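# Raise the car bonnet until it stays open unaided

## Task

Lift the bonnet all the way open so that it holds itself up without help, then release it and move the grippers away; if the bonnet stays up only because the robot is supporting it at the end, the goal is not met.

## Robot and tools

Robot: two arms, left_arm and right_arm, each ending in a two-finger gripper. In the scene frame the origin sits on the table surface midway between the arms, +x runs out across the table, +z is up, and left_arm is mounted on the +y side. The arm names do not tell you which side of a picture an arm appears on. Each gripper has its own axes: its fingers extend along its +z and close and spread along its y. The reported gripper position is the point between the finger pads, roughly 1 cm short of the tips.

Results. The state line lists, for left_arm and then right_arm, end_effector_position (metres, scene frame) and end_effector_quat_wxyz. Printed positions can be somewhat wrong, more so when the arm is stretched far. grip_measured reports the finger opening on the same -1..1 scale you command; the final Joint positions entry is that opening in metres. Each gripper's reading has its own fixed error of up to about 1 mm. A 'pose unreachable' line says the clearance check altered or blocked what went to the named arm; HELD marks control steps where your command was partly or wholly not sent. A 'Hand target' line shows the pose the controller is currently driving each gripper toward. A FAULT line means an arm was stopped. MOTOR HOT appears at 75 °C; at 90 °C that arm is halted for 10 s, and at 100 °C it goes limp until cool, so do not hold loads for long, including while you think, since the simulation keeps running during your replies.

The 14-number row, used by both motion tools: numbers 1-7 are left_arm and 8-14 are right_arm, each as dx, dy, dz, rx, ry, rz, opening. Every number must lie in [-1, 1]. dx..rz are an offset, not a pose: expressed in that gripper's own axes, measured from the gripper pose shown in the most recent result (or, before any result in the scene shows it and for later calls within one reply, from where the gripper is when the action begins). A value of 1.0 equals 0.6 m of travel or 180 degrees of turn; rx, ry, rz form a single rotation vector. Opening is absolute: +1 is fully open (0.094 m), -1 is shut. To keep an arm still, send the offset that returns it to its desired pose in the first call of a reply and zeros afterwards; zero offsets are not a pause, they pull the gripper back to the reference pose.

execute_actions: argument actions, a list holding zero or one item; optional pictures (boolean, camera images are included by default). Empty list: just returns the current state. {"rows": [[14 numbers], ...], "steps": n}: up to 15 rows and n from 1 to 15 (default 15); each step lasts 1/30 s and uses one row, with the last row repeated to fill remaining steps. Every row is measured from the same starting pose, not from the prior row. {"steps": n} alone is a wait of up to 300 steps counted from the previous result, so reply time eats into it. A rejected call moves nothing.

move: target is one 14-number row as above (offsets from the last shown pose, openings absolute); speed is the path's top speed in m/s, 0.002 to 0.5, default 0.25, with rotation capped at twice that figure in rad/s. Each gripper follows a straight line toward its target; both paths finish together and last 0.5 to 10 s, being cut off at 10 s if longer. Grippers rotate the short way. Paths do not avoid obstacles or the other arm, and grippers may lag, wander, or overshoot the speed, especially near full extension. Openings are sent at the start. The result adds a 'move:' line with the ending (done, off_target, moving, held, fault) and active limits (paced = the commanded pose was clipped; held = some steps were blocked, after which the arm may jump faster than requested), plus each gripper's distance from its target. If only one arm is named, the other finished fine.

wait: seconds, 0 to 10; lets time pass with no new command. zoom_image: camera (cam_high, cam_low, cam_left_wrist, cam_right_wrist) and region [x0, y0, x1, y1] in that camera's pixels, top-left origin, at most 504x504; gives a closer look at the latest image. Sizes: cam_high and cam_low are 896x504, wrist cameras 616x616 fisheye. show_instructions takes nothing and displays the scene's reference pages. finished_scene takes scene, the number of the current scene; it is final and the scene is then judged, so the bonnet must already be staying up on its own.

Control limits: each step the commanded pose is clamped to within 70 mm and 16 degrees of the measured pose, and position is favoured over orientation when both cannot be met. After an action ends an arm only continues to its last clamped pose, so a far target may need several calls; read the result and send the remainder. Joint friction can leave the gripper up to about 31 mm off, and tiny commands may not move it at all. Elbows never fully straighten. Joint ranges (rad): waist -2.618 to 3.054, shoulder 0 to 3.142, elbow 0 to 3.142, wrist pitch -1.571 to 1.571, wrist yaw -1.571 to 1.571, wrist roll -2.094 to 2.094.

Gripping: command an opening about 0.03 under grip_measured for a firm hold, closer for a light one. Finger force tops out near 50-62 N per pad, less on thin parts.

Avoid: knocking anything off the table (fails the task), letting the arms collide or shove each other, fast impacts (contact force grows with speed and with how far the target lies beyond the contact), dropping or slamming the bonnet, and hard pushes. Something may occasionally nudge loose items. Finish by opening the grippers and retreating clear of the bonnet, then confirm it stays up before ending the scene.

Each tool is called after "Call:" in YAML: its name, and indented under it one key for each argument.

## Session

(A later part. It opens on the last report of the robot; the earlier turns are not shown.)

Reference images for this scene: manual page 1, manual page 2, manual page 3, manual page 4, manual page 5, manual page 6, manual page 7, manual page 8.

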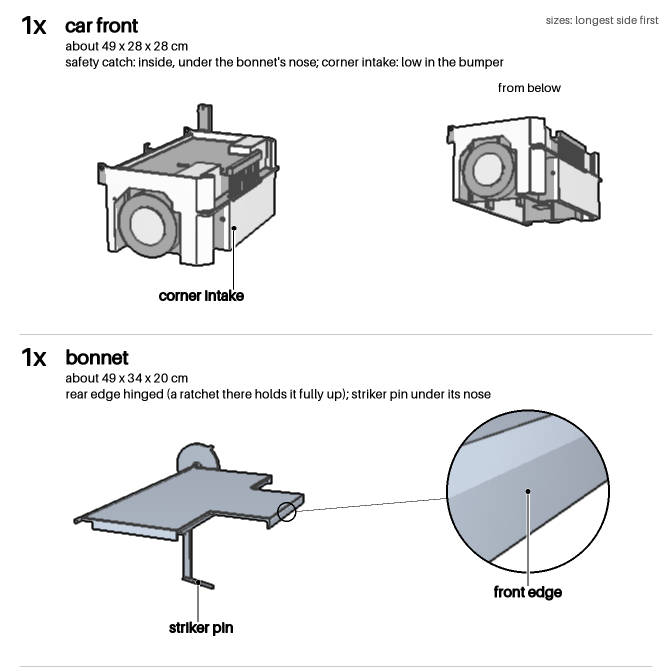

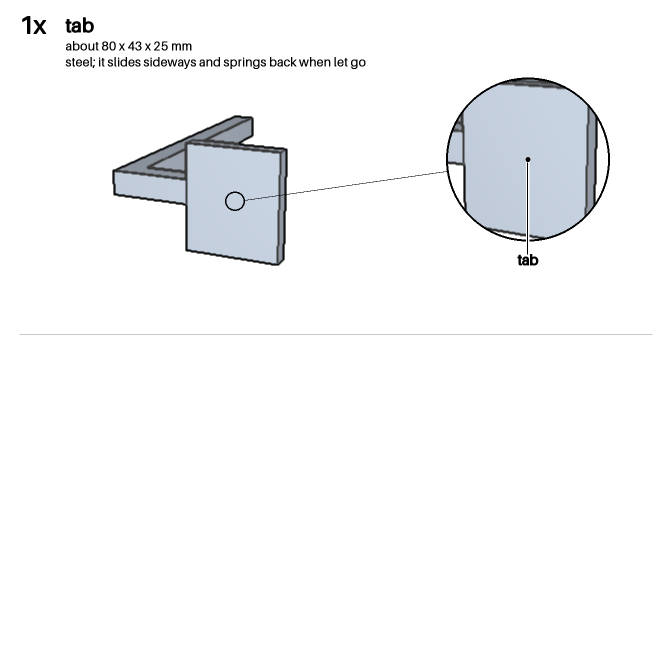

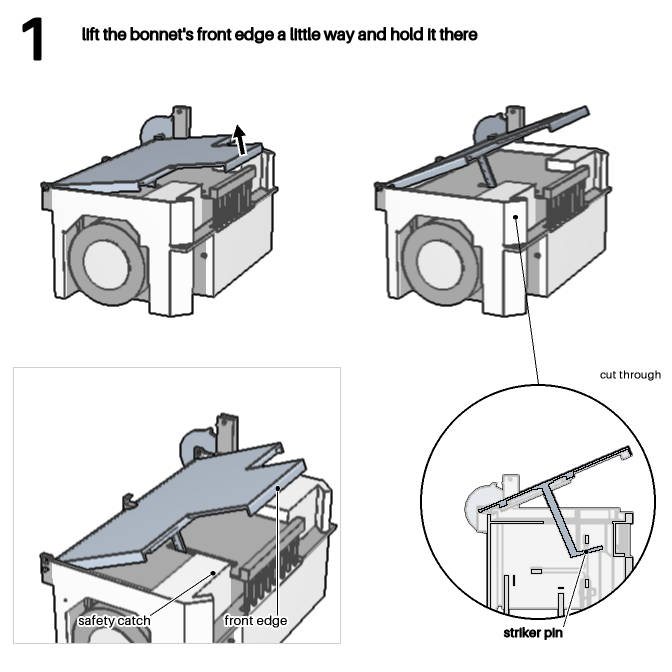

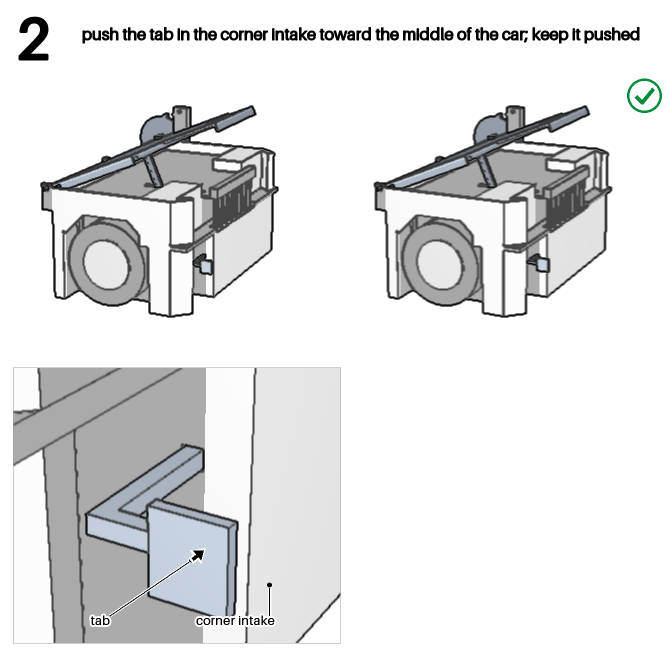

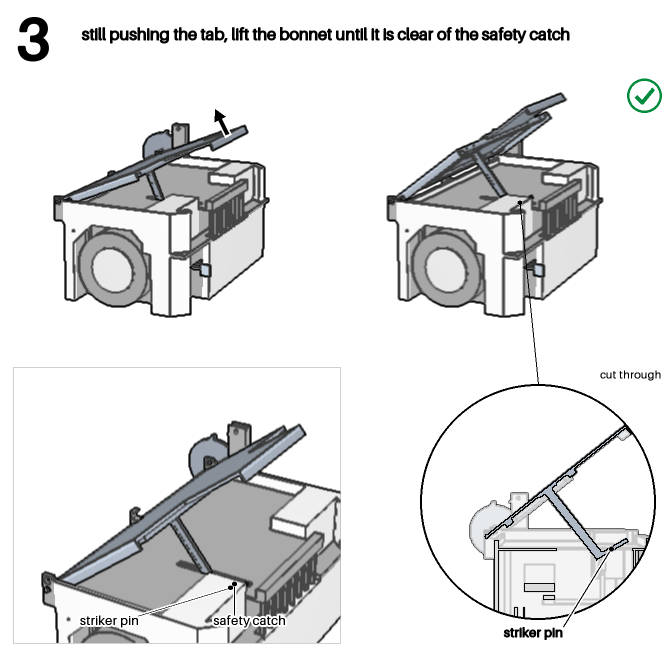

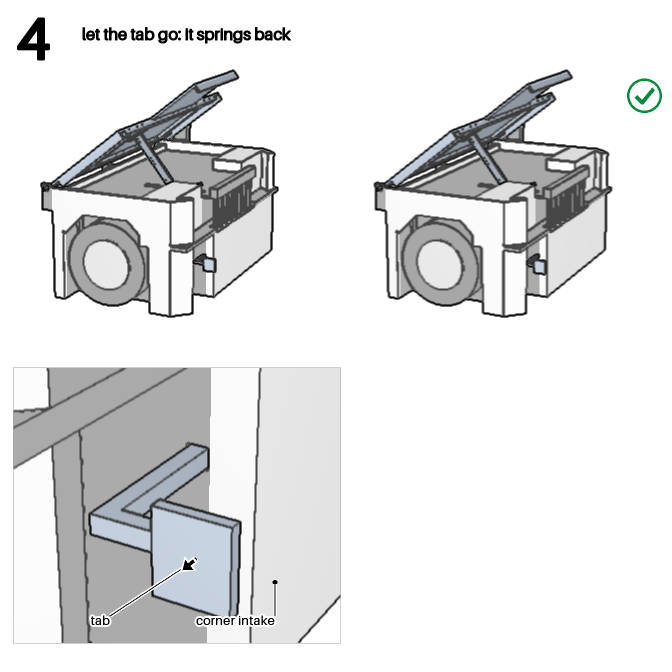

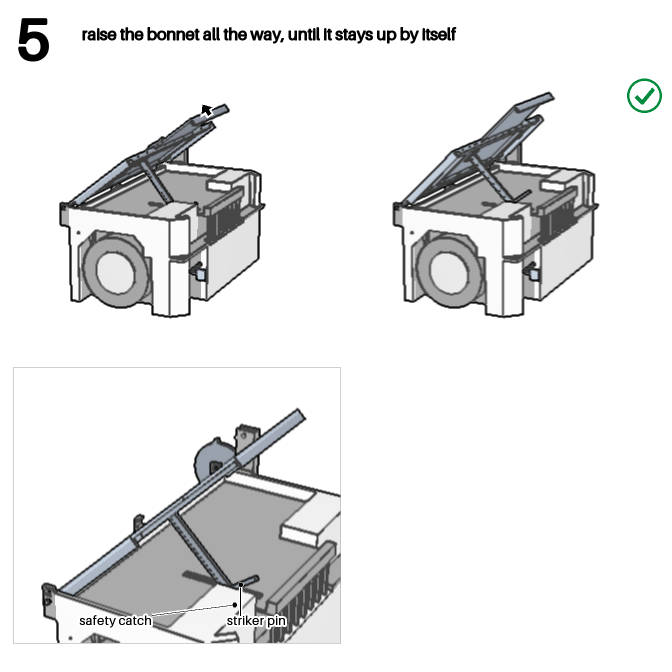

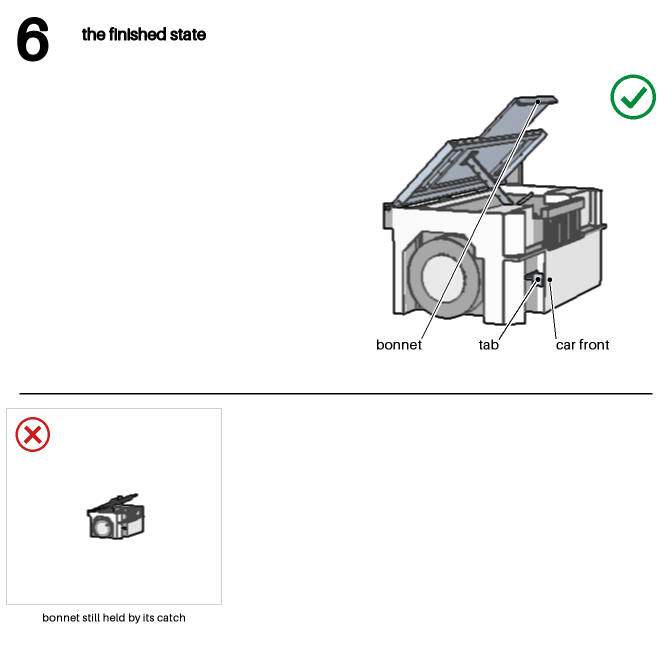

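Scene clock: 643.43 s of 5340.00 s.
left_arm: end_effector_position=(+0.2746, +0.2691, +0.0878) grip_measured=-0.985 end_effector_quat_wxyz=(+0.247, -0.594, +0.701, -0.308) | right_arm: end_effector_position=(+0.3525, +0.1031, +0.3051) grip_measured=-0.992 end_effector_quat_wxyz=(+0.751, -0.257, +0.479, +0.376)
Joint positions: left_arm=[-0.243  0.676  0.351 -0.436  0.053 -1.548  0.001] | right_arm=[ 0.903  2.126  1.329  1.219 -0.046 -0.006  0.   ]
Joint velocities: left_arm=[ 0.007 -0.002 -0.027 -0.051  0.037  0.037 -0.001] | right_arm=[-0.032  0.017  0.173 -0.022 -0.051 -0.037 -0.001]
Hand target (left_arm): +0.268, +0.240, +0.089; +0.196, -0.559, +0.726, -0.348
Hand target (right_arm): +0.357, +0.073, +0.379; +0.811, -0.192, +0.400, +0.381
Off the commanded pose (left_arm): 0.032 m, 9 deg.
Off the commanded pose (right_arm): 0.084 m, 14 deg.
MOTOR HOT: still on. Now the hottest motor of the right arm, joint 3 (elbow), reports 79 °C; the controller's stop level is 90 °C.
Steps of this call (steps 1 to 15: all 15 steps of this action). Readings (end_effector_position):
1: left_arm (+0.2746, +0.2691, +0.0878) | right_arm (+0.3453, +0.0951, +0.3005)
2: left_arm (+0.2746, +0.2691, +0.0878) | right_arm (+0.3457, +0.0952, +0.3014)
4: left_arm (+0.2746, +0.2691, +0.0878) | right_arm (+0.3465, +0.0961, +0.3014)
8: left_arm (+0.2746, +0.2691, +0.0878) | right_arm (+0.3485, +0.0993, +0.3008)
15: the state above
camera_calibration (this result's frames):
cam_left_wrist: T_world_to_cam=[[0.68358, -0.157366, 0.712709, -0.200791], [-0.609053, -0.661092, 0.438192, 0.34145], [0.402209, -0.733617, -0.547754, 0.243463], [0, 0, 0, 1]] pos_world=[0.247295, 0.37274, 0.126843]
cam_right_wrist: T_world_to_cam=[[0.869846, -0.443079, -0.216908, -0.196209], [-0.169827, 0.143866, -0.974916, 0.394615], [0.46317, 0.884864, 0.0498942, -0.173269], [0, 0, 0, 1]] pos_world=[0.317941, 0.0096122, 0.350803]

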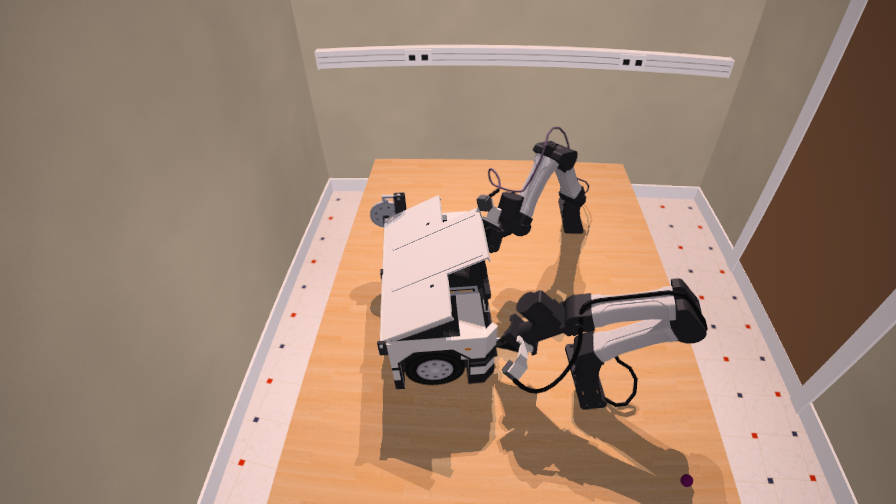

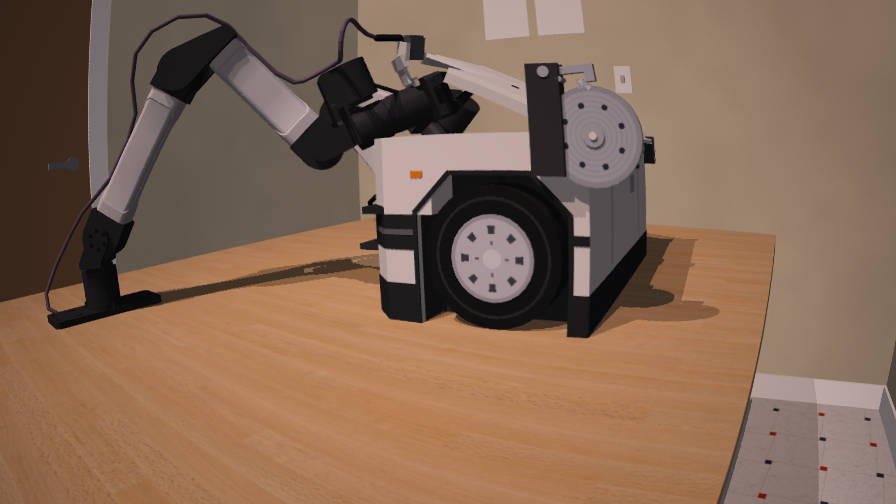

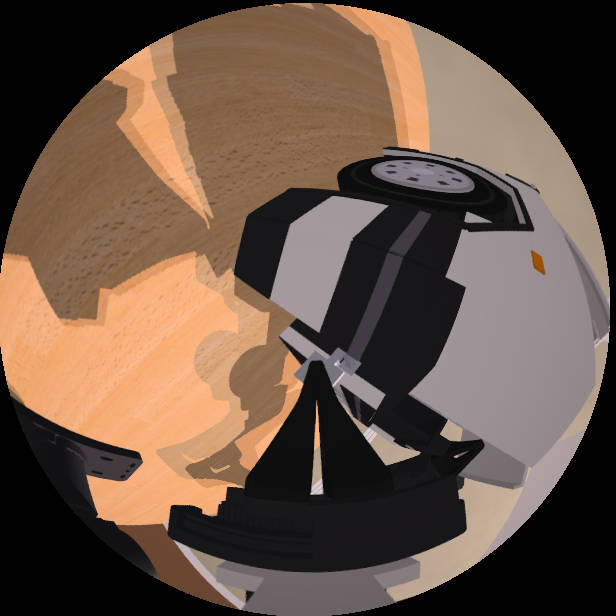

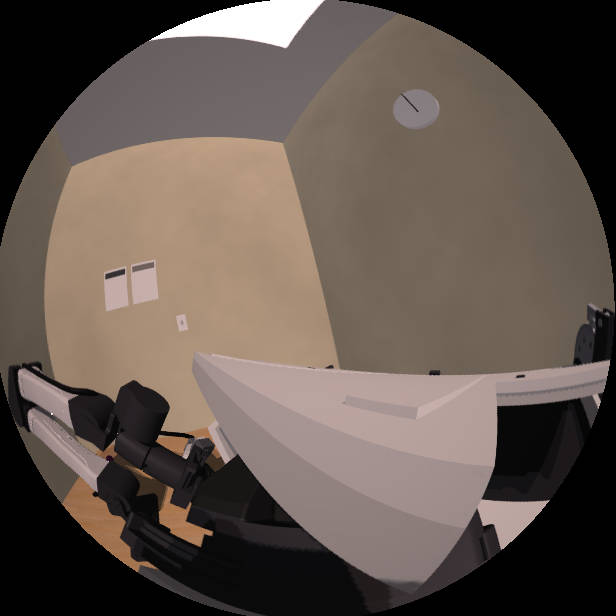

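Call:
execute_actions:
  actions:
    - {"rows":[[0.0532,0,0,0,0.0506,0.0089,-1,-0.105,-0.01,0.017,0.008,-0.0605,0,-1]],"steps":5}
  pictures: false

Scene clock: 651.00 s of 5340.00 s.
left_arm: end_effector_position=(+0.2746, +0.2691, +0.0878) grip_measured=-0.985 end_effector_quat_wxyz=(+0.247, -0.594, +0.701, -0.308) | right_arm: end_effector_position=(+0.3538, +0.1035, +0.3079) grip_measured=-0.992 end_effector_quat_wxyz=(+0.752, -0.257, +0.477, +0.375)
Joint positions: left_arm=[-0.243  0.676  0.351 -0.436  0.053 -1.548  0.001] | right_arm=[ 0.9    2.127  1.34   1.213 -0.05  -0.01   0.   ]
Joint velocities: left_arm=[ 0.002 -0.012 -0.007 -0.022 -0.007  0.007 -0.   ] | right_arm=[ 0.017 -0.012  0.037  0.007  0.022  0.066 -0.   ]
Hand target (left_arm): +0.268, +0.240, +0.089; +0.196, -0.559, +0.726, -0.348
Hand target (right_arm): +0.346, +0.085, +0.364; +0.795, -0.212, +0.413, +0.391
Off the commanded pose (left_arm): 0.032 m, 9 deg.
Off the commanded pose (right_arm): 0.062 m, 11 deg.
MOTOR HOT: still on. Now the hottest motor of the right arm, joint 3 (elbow), reports 80 °C; the controller's stop level is 90 °C.
Steps of this call (steps 1 to 90: nothing new was sent; then 4.40 s passed at rest; steps 91 to 95: all 5 steps of this action). Readings (end_effector_position):
91: left_arm (+0.2746, +0.2691, +0.0878) | right_arm (+0.3538, +0.1035, +0.3079)
92: left_arm (+0.2746, +0.2691, +0.0878) | right_arm (+0.3538, +0.1035, +0.3079)
94: left_arm (+0.2746, +0.2691, +0.0878) | right_arm (+0.3538, +0.1035, +0.3079)
95: the state above

Call:
execute_actions:
  actions:
    - {"rows":[ [0.0532,0,0,0,0.0506,0.0089,-1,-0.104,-0.008,0.013,0.008,-0.057,0,-1], [0.0532,0,0,0,0.0506,0.0089,-1,-0.106,-0.008,0.009,0.008,-0.0544,0,-1], [0.0532,0,0,0,0.0506,0.0089,-1,-0.1087,-0.008,0.0084,0.008,-0.0549,0,-1], [0.0532,0,0,0,0.0506,0.0089,-1,-0.1114,-0.008,0.0078,0.008,-0.0554,0,-1], [0.0532,0,0,0,0.0506,0.0089,-1,-0.1141,-0.008,0.0072,0.008,-0.0559,0,-1], [0.0532,0,0,0,0.0506,0.0089,-1,-0.1168,-0.008,0.0066,0.008,-0.0564,0,-1], [0.0532,0,0,0,0.0506,0.0089,-1,-0.1195,-0.008,0.006,0.008,-0.0569,0,-1], [0.0532,0,0,0,0.0506,0.0089,-1,-0.1222,-0.008,0.0054,0.008,-0.0574,0,-1], [0.0532,0,0,0,0.0506,0.0089,-1,-0.1249,-0.008,0.0048,0.008,-0.0579,0,-1], [0.0532,0,0,0,0.0506,0.0089,-1,-0.1276,-0.008,0.0042,0.008,-0.0584,0,-1], [0.0532,0,0,0,0.0506,0.0089,-1,-0.1303,-0.008,0.0036,0.008,-0.0589,0,-1], [0.0532,0,0,0,0.0506,0.0089,-1,-0.133,-0.008,0.003,0.008,-0.0594,0,-1], [0.0532,0,0,0,0.0506,0.0089,-1,-0.1357,-0.008,0.0024,0.008,-0.0599,0,-1], [0.0532,0,0,0,0.0506,0.0089,-1,-0.1384,-0.008,0.0018,0.008,-0.0604,0,-1], [0.0532,0,0,0,0.0506,0.0089,-1,-0.141,-0.008,0.0013,0.008,-0.0608,0,-1] ],"steps":15}

Scene clock: 677.13 s of 5340.00 s.
left_arm: end_effector_position=(+0.2746, +0.2691, +0.0878) grip_measured=-0.985 end_effector_quat_wxyz=(+0.247, -0.594, +0.701, -0.308) | right_arm: end_effector_position=(+0.3541, +0.1035, +0.3105) grip_measured=-0.992 end_effector_quat_wxyz=(+0.746, -0.261, +0.487, +0.373)
Joint positions: left_arm=[-0.243  0.676  0.351 -0.436  0.053 -1.548  0.001] | right_arm=[ 0.9    2.104  1.34   1.167 -0.049 -0.008  0.   ]
Joint velocities: left_arm=[-0.007  0.012 -0.007 -0.022 -0.007 -0.022  0.001] | right_arm=[ 0.007 -0.085  0.007 -0.227  0.007 -0.022  0.   ]
Hand target (left_arm): +0.268, +0.240, +0.089; +0.196, -0.559, +0.726, -0.348
Hand target (right_arm): +0.337, +0.076, +0.383; +0.797, -0.212, +0.409, +0.391
Off the commanded pose (left_arm): 0.032 m, 9 deg.
Off the commanded pose (right_arm): 0.082 m, 12 deg.
MOTOR HOT: still on. Now the hottest motor of the right arm, joint 2 (shoulder), reports 79 °C; the controller's stop level is 90 °C.
Steps of this call (steps 1 to 90: nothing new was sent; then 22.63 s passed at rest; steps 91 to 105: all 15 steps of this action). Readings (end_effector_position):
91: left_arm (+0.2746, +0.2691, +0.0878) | right_arm (+0.3538, +0.1035, +0.3078)
92: left_arm (+0.2746, +0.2691, +0.0878) | right_arm (+0.3539, +0.1036, +0.3077)
94: left_arm (+0.2746, +0.2691, +0.0878) | right_arm (+0.3539, +0.1036, +0.3078)
98: left_arm (+0.2746, +0.2691, +0.0878) | right_arm (+0.3538, +0.1035, +0.3087)
105: the state above
camera_calibration (this result's frames):
cam_left_wrist: T_world_to_cam=[[0.68358, -0.157366, 0.712709, -0.200791], [-0.609053, -0.661092, 0.438192, 0.34145], [0.402209, -0.733617, -0.547754, 0.243463], [0, 0, 0, 1]] pos_world=[0.247295, 0.37274, 0.126843]
cam_right_wrist: T_world_to_cam=[[0.867221, -0.447465, -0.218409, -0.194373], [-0.179879, 0.127474, -0.975394, 0.405468], [0.464296, 0.88517, 0.0300581, -0.168894], [0, 0, 0, 1]] pos_world=[0.319917, 0.0108381, 0.358115]

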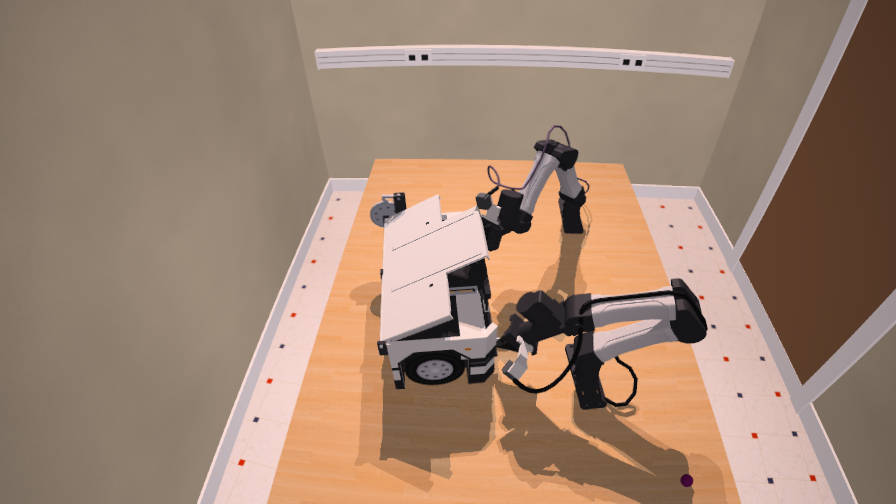

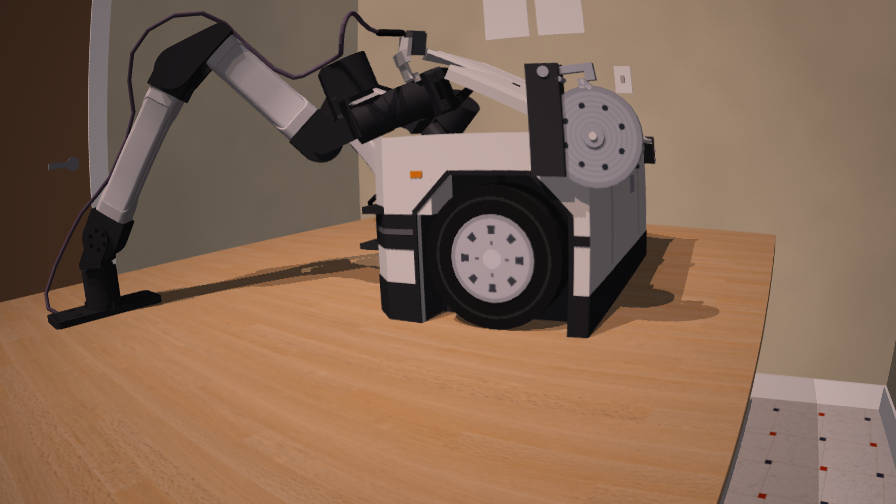

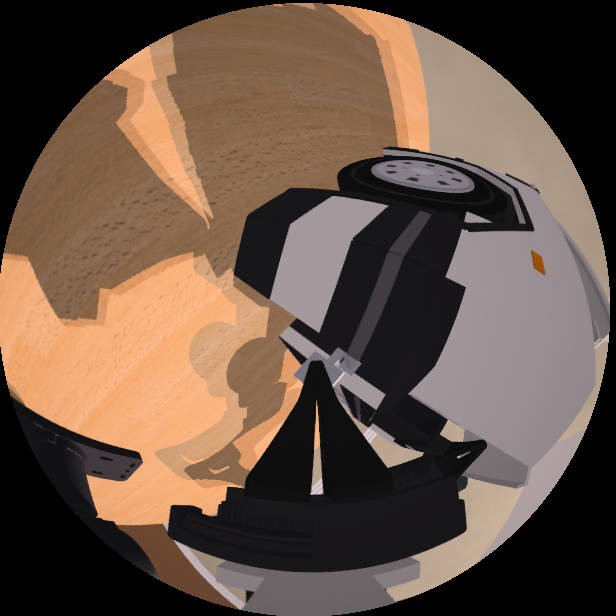

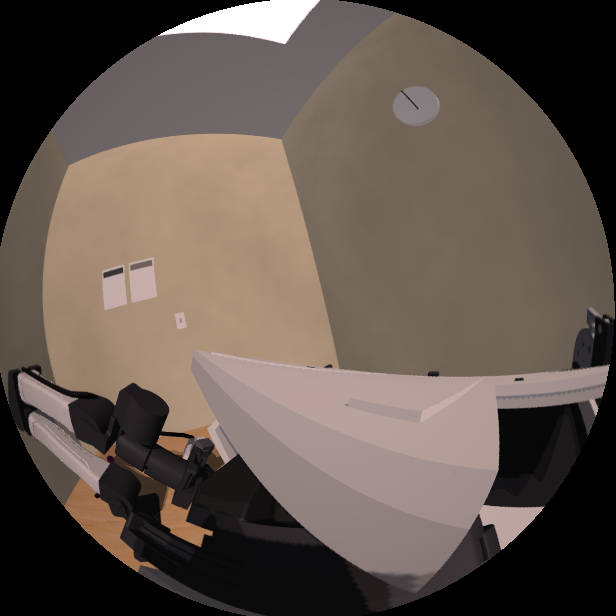

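Call:
execute_actions:
  actions: []
  pictures: false

Call:
execute_actions:
  actions:
    - {"rows":[ [0.0532,0,0,0,0.0506,0.0089,-1,-0.1085,0.005,0.001,-0.001,-0.0532,0,-1], [0.0532,0,0,0,0.0506,0.0089,-1,-0.106,0.0138,-0.003,-0.004,-0.0506,0,-1], [0.0532,0,0,0,0.0506,0.0089,-1,-0.1035,0.0147,-0.0072,-0.0043,-0.0481,0,-1], [0.0532,0,0,0,0.0506,0.0089,-1,-0.101,0.0155,-0.0113,-0.0046,-0.0456,0,-1], [0.0532,0,0,0,0.0506,0.0089,-1,-0.0985,0.0164,-0.0153,-0.0048,-0.043,0,-1], [0.0532,0,0,0,0.0506,0.0089,-1,-0.096,0.0173,-0.0194,-0.0051,-0.0405,0,-1], [0.0532,0,0,0,0.0506,0.0089,-1,-0.0935,0.0182,-0.0235,-0.0054,-0.038,0,-1], [0.0532,0,0,0,0.0506,0.0089,-1,-0.091,0.0191,-0.0275,-0.0056,-0.0354,0,-1], [0.0532,0,0,0,0.0506,0.0089,-1,-0.0885,0.02,-0.0316,-0.0059,-0.0329,0,-1], [0.0532,0,0,0,0.0506,0.0089,-1,-0.086,0.0209,-0.0357,-0.0062,-0.0304,0,-1], [0.0532,0,0,0,0.0506,0.0089,-1,-0.0835,0.0218,-0.0397,-0.0064,-0.0278,0,-1], [0.0532,0,0,0,0.0506,0.0089,-1,-0.081,0.0226,-0.0438,-0.0067,-0.0253,0,-1], [0.0532,0,0,0,0.0506,0.0089,-1,-0.0785,0.0235,-0.0479,-0.007,-0.0228,0,-1], [0.0532,0,0,0,0.0506,0.0089,-1,-0.076,0.0244,-0.0519,-0.0072,-0.0202,0,-1], [0.0532,0,0,0,0.0506,0.0089,-1,-0.0735,0.0253,-0.056,-0.0075,-0.0177,0,-1] ],"steps":15}

Scene clock: 690.07 s of 5340.00 s.
left_arm: end_effector_position=(+0.2746, +0.2691, +0.0878) grip_measured=-0.985 end_effector_quat_wxyz=(+0.247, -0.594, +0.701, -0.308) | right_arm: end_effector_position=(+0.3543, +0.1036, +0.3108) grip_measured=-0.992 end_effector_quat_wxyz=(+0.744, -0.262, +0.490, +0.371)
Joint positions: left_arm=[-0.243  0.676  0.351 -0.436  0.053 -1.548  0.001] | right_arm=[ 0.9    2.097  1.34   1.149 -0.048 -0.008  0.   ]
Joint velocities: left_arm=[ 0.002  0.002 -0.012 -0.11  -0.007  0.051 -0.001] | right_arm=[ 0.002 -0.012  0.007  0.066  0.007 -0.095  0.   ]
Hand target (left_arm): +0.268, +0.240, +0.089; +0.196, -0.559, +0.726, -0.348
Hand target (right_arm): +0.337, +0.076, +0.383; +0.797, -0.212, +0.409, +0.391
Off the commanded pose (left_arm): 0.032 m, 9 deg.
Off the commanded pose (right_arm): 0.082 m, 13 deg.
MOTOR HOT: still on. Now the hottest motor of the right arm, joint 2 (shoulder), reports 86 °C; the controller's stop level is 90 °C.
Steps of this call (steps 1 to 90: nothing new was sent; then 9.93 s passed at rest). Readings (end_effector_position):
1: left_arm (+0.2746, +0.2691, +0.0878) | right_arm (+0.3542, +0.1036, +0.3105)
2: left_arm (+0.2746, +0.2691, +0.0878) | right_arm (+0.3542, +0.1036, +0.3107)
4: left_arm (+0.2746, +0.2691, +0.0878) | right_arm (+0.3543, +0.1036, +0.3107)
8: left_arm (+0.2746, +0.2691, +0.0878) | right_arm (+0.3543, +0.1036, +0.3109)
90: the state above

Scene clock: 690.57 s of 5340.00 s.
left_arm: end_effector_position=(+0.2746, +0.2691, +0.0878) grip_measured=-0.985 end_effector_quat_wxyz=(+0.247, -0.594, +0.701, -0.308) | right_arm: end_effector_position=(+0.3302, +0.0937, +0.2981) grip_measured=-0.992 end_effector_quat_wxyz=(+0.721, -0.282, +0.512, +0.373)
Joint positions: left_arm=[-0.243  0.676  0.351 -0.436  0.053 -1.548  0.001] | right_arm=[ 0.921  1.999  1.2    1.122 -0.054 -0.008  0.   ]
Joint velocities: left_arm=[-0.002 -0.007 -0.017 -0.022 -0.066 -0.007  0.   ] | right_arm=[ 0.002 -0.271 -0.408 -0.051 -0.066 -0.037 -0.   ]
Hand target (left_arm): +0.268, +0.240, +0.089; +0.196, -0.559, +0.726, -0.348
Hand target (right_arm): +0.316, +0.078, +0.339; +0.753, -0.260, +0.466, +0.384
Off the commanded pose (left_arm): 0.032 m, 9 deg.
Off the commanded pose (right_arm): 0.048 m, 7 deg.
MOTOR HOT: still on. Now the hottest motor of the right arm, joint 2 (shoulder), reports 86 °C; the controller's stop level is 90 °C.
Steps of this call (steps 1 to 15: all 15 steps of this action). Readings (end_effector_position):
1: left_arm (+0.2746, +0.2691, +0.0878) | right_arm (+0.3544, +0.1039, +0.3101)
2: left_arm (+0.2746, +0.2691, +0.0878) | right_arm (+0.3540, +0.1043, +0.3102)
4: left_arm (+0.2746, +0.2691, +0.0878) | right_arm (+0.3521, +0.1042, +0.3099)
8: left_arm (+0.2746, +0.2691, +0.0878) | right_arm (+0.3423, +0.1032, +0.3073)
15: the state above
camera_calibration (this result's frames):
cam_left_wrist: T_world_to_cam=[[0.68358, -0.157366, 0.712709, -0.200791], [-0.609053, -0.661092, 0.438192, 0.34145], [0.402209, -0.733617, -0.547754, 0.243463], [0, 0, 0, 1]] pos_world=[0.247295, 0.37274, 0.126843]
cam_right_wrist: T_world_to_cam=[[0.868102, -0.439364, -0.230993, -0.178067], [-0.227875, 0.0606781, -0.971798, 0.41134], [0.440989, 0.896257, -0.0474455, -0.118895], [0, 0, 0, 1]] pos_world=[0.300746, 0.00336516, 0.352966]

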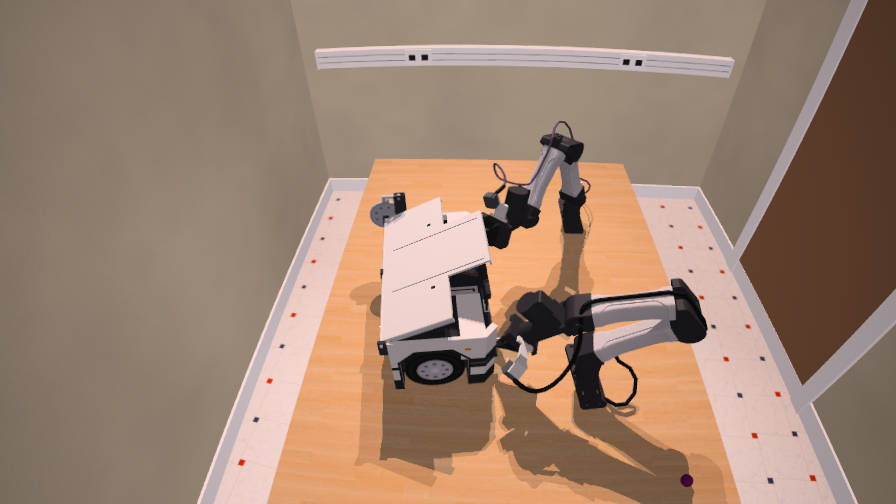

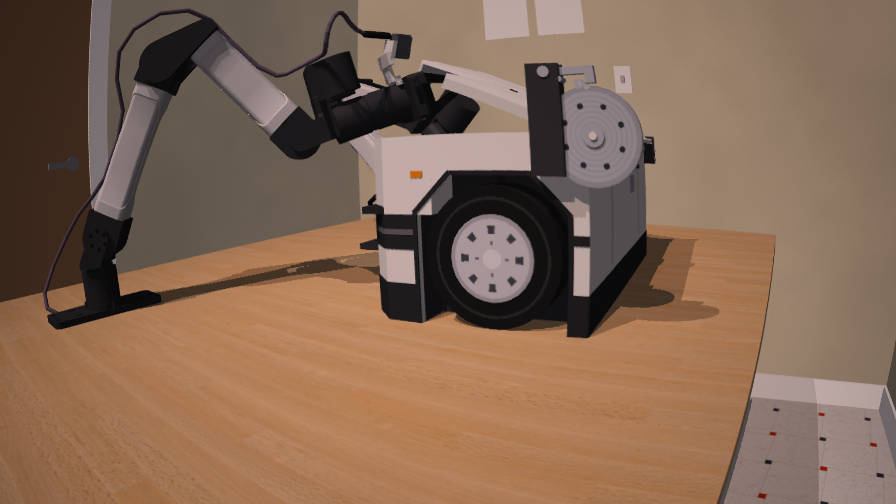

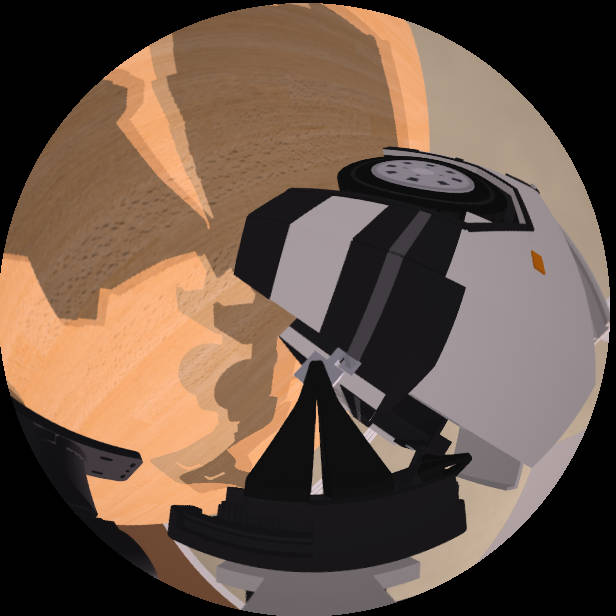

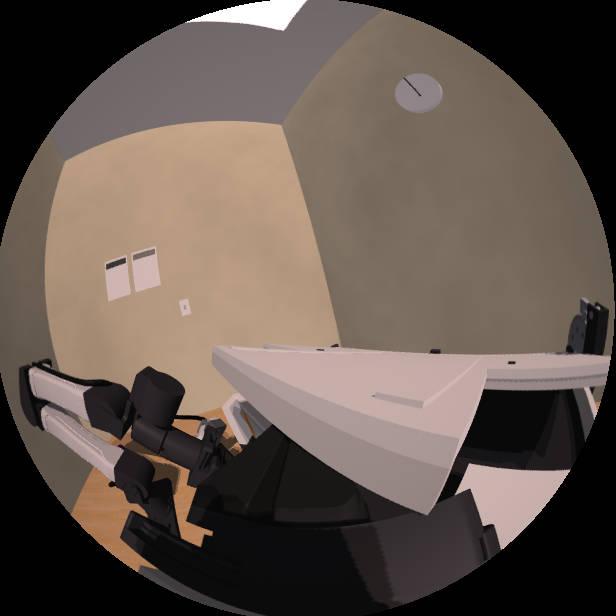

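Call:
execute_actions:
  actions: []
  pictures: false

Call:
execute_actions:
  actions:
    - {"rows":[ [0.0532,0,0,0,0.0506,0.0089,-1,-0.062,0,0.001,0,-0.041,0,-1], [0.0532,0,0,0,0.0506,0.0089,-1,-0.0585,0,-0.001,0,-0.0392,0,-1], [0.0532,0,0,0,0.0506,0.0089,-1,-0.055,0,-0.003,0,-0.0374,0,-1], [0.0532,0,0,0,0.0506,0.0089,-1,-0.0515,0,-0.005,0,-0.0356,0,-1], [0.0532,0,0,0,0.0506,0.0089,-1,-0.048,0,-0.007,0,-0.0338,0,-1], [0.0532,0,0,0,0.0506,0.0089,-1,-0.0445,0,-0.009,0,-0.032,0,-1], [0.0532,0,0,0,0.0506,0.0089,-1,-0.041,0,-0.011,0,-0.0302,0,-1], [0.0532,0,0,0,0.0506,0.0089,-1,-0.0375,0,-0.013,0,-0.0284,0,-1], [0.0532,0,0,0,0.0506,0.0089,-1,-0.034,0,-0.015,0,-0.0266,0,-1], [0.0532,0,0,0,0.0506,0.0089,-1,-0.0305,0,-0.017,0,-0.0248,0,-1], [0.0532,0,0,0,0.0506,0.0089,-1,-0.027,0,-0.019,0,-0.023,0,-1], [0.0532,0,0,0,0.0506,0.0089,-1,-0.0235,0,-0.021,0,-0.0212,0,-1], [0.0532,0,0,0,0.0506,0.0089,-1,-0.02,0,-0.023,0,-0.0194,0,-1], [0.0532,0,0,0,0.0506,0.0089,-1,-0.0165,0,-0.025,0,-0.0176,0,-1], [0.0532,0,0,0,0.0506,0.0089,-1,-0.013,0,-0.027,0,-0.0158,0,-1] ],"steps":15}
  pictures: false

Call:
execute_actions:
  actions:
    - {"rows":[ [0.0532,0,0,0,0.0506,0.0089,-1,-0.0585,0,0.001,0,-0.0392,0,-1], [0.0532,0,0,0,0.0506,0.0089,-1,-0.055,0,-0.001,0,-0.0374,0,-1], [0.0532,0,0,0,0.0506,0.0089,-1,-0.0515,0,-0.003,0,-0.0356,0,-1], [0.0532,0,0,0,0.0506,0.0089,-1,-0.048,0,-0.005,0,-0.0338,0,-1], [0.0532,0,0,0,0.0506,0.0089,-1,-0.0445,0,-0.007,0,-0.032,0,-1], [0.0532,0,0,0,0.0506,0.0089,-1,-0.041,0,-0.009,0,-0.0302,0,-1], [0.0532,0,0,0,0.0506,0.0089,-1,-0.0375,0,-0.011,0,-0.0284,0,-1], [0.0532,0,0,0,0.0506,0.0089,-1,-0.034,0,-0.013,0,-0.0266,0,-1], [0.0532,0,0,0,0.0506,0.0089,-1,-0.0305,0,-0.015,0,-0.0248,0,-1], [0.0532,0,0,0,0.0506,0.0089,-1,-0.027,0,-0.017,0,-0.023,0,-1], [0.0532,0,0,0,0.0506,0.0089,-1,-0.0235,0,-0.019,0,-0.0212,0,-1], [0.0532,0,0,0,0.0506,0.0089,-1,-0.02,0,-0.021,0,-0.0194,0,-1], [0.0532,0,0,0,0.0506,0.0089,-1,-0.02,0,-0.021,0,-0.0194,0,-1] ],"steps":15}

Scene clock: 707.37 s of 5340.00 s.
left_arm: end_effector_position=(+0.2746, +0.2691, +0.0878) grip_measured=-0.985 end_effector_quat_wxyz=(+0.247, -0.594, +0.701, -0.308) | right_arm: end_effector_position=(+0.3270, +0.0910, +0.2956) grip_measured=-0.992 end_effector_quat_wxyz=(+0.718, -0.284, +0.515, +0.372)
Joint positions: left_arm=[-0.243  0.676  0.351 -0.436  0.053 -1.548  0.001] | right_arm=[ 0.922  1.984  1.177  1.121 -0.054 -0.008  0.   ]
Joint velocities: left_arm=[-0.007  0.002 -0.027 -0.081  0.007 -0.037 -0.   ] | right_arm=[ 0.002 -0.002 -0.002  0.066 -0.081 -0.007 -0.001]
Hand target (left_arm): +0.268, +0.240, +0.089; +0.196, -0.559, +0.726, -0.348
Hand target (right_arm): +0.316, +0.077, +0.339; +0.753, -0.260, +0.466, +0.384
Off the commanded pose (left_arm): 0.032 m, 9 deg.
Off the commanded pose (right_arm): 0.048 m, 8 deg.
MOTOR HOT: still on. Now the hottest motor of the right arm, joint 2 (shoulder), reports 86 °C; the controller's stop level is 90 °C.
Steps of this call (steps 1 to 90: nothing new was sent; then 13.80 s passed at rest). Readings (end_effector_position):
1: left_arm (+0.2746, +0.2691, +0.0878) | right_arm (+0.3288, +0.0922, +0.2971)
2: left_arm (+0.2746, +0.2691, +0.0878) | right_arm (+0.3277, +0.0914, +0.2966)
4: left_arm (+0.2746, +0.2691, +0.0878) | right_arm (+0.3271, +0.0910, +0.2959)
8: left_arm (+0.2746, +0.2691, +0.0878) | right_arm (+0.3270, +0.0910, +0.2956)
90: the state above

Scene clock: 707.87 s of 5340.00 s.
left_arm: end_effector_position=(+0.2746, +0.2691, +0.0878) grip_measured=-0.985 end_effector_quat_wxyz=(+0.247, -0.594, +0.701, -0.308) | right_arm: end_effector_position=(+0.3197, +0.0896, +0.2717) grip_measured=-0.992 end_effector_quat_wxyz=(+0.701, -0.298, +0.529, +0.373)
Joint positions: left_arm=[-0.243  0.676  0.351 -0.436  0.053 -1.548  0.001] | right_arm=[ 0.926  1.984  1.116  1.133 -0.072 -0.005  0.   ]
Joint velocities: left_arm=[ 0.007 -0.007  0.007 -0.081  0.037  0.007 -0.001] | right_arm=[-0.007 -0.002 -0.203 -0.022 -0.066 -0.066  0.002]
Hand target (left_arm): +0.268, +0.240, +0.089; +0.196, -0.559, +0.726, -0.348
Hand target (right_arm): +0.317, +0.077, +0.298; +0.730, -0.275, +0.498, +0.378
Off the commanded pose (left_arm): 0.032 m, 9 deg.
Off the commanded pose (right_arm): 0.030 m, 6 deg.
MOTOR HOT: still on. Now the hottest motor of the right arm, joint 2 (shoulder), reports 86 °C; the controller's stop level is 90 °C.
Steps of this call (steps 1 to 15: all 15 steps of this action). Readings (end_effector_position):
1: left_arm (+0.2746, +0.2691, +0.0878) | right_arm (+0.3270, +0.0910, +0.2956)
2: left_arm (+0.2746, +0.2691, +0.0878) | right_arm (+0.3269, +0.0910, +0.2956)
4: left_arm (+0.2746, +0.2691, +0.0878) | right_arm (+0.3269, +0.0910, +0.2956)
8: left_arm (+0.2746, +0.2691, +0.0878) | right_arm (+0.3258, +0.0905, +0.2917)
15: the state above

Scene clock: 708.37 s of 5340.00 s.
left_arm: end_effector_position=(+0.2746, +0.2691, +0.0878) grip_measured=-0.985 end_effector_quat_wxyz=(+0.247, -0.594, +0.701, -0.308) | right_arm: end_effector_position=(+0.3131, +0.0879, +0.2476) grip_measured=-0.992 end_effector_quat_wxyz=(+0.683, -0.313, +0.544, +0.373)
Joint positions: left_arm=[-0.243  0.676  0.351 -0.436  0.053 -1.548  0.001] | right_arm=[ 0.927  1.986  1.062  1.137 -0.091 -0.003  0.   ]
Joint velocities: left_arm=[ 0.002  0.002 -0.007 -0.051  0.007 -0.066  0.   ] | right_arm=[ 0.002 -0.017 -0.095 -0.081 -0.007 -0.037  0.   ]
Hand target (left_arm): +0.268, +0.240, +0.089; +0.196, -0.559, +0.726, -0.348
Hand target (right_arm): +0.311, +0.077, +0.280; +0.716, -0.288, +0.509, +0.381
Off the commanded pose (left_arm): 0.032 m, 9 deg.
Off the commanded pose (right_arm): 0.034 m, 7 deg.
MOTOR HOT: still on. Now the hottest motor of the right arm, joint 2 (shoulder), reports 86 °C; the controller's stop level is 90 °C.
Steps of this call (steps 1 to 15: all 15 steps of this action). Readings (end_effector_position):
1: left_arm (+0.2746, +0.2691, +0.0878) | right_arm (+0.3190, +0.0899, +0.2704)
2: left_arm (+0.2746, +0.2691, +0.0878) | right_arm (+0.3188, +0.0902, +0.2699)
4: left_arm (+0.2746, +0.2691, +0.0878) | right_arm (+0.3188, +0.0903, +0.2699)
8: left_arm (+0.2746, +0.2691, +0.0878) | right_arm (+0.3176, +0.0898, +0.2658)
15: the state above
camera_calibration (this result's frames):
cam_left_wrist: T_world_to_cam=[[0.68358, -0.157366, 0.712709, -0.200791], [-0.609053, -0.661092, 0.438192, 0.34145], [0.402209, -0.733617, -0.547754, 0.243463], [0, 0, 0, 1]] pos_world=[0.247295, 0.37274, 0.126843]
cam_right_wrist: T_world_to_cam=[[0.872005, -0.423207, -0.245974, -0.176343], [-0.288526, -0.0384515, -0.9567, 0.382741], [0.395424, 0.905217, -0.155636, -0.0682791], [0, 0, 0, 1]] pos_world=[0.291202, 0.00189472, 0.312165]

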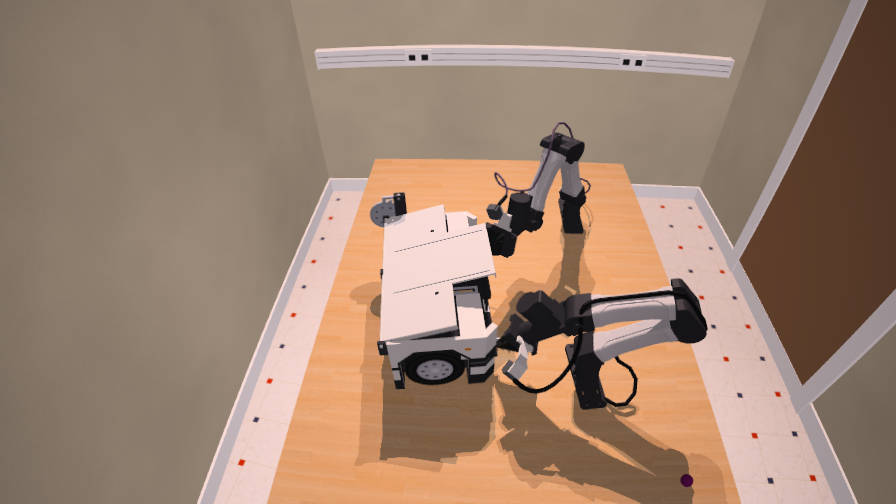

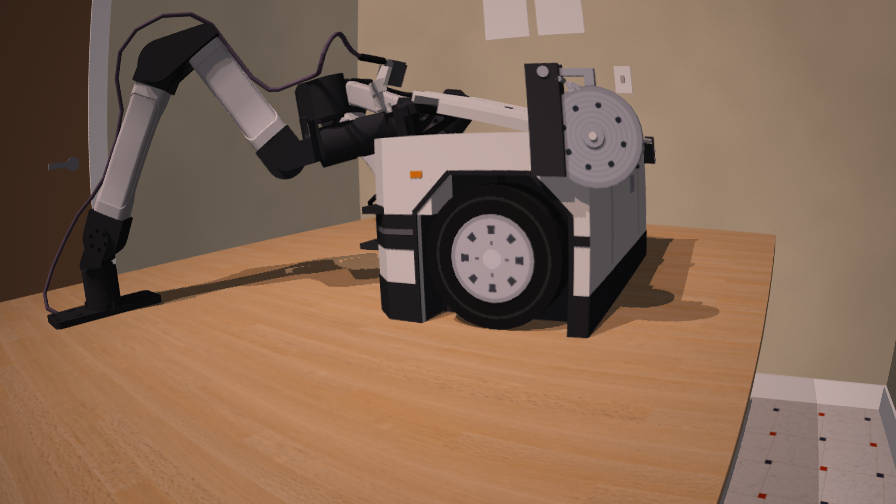

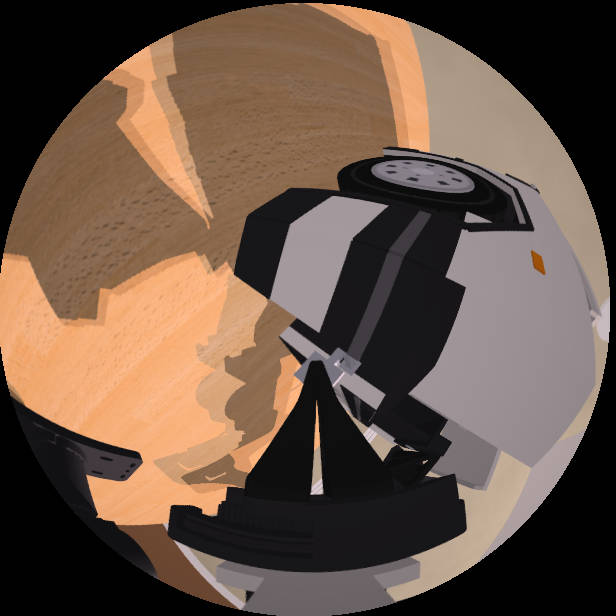

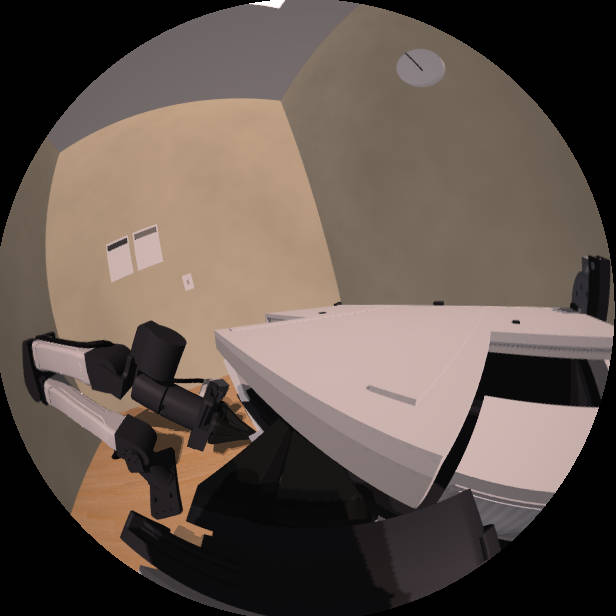

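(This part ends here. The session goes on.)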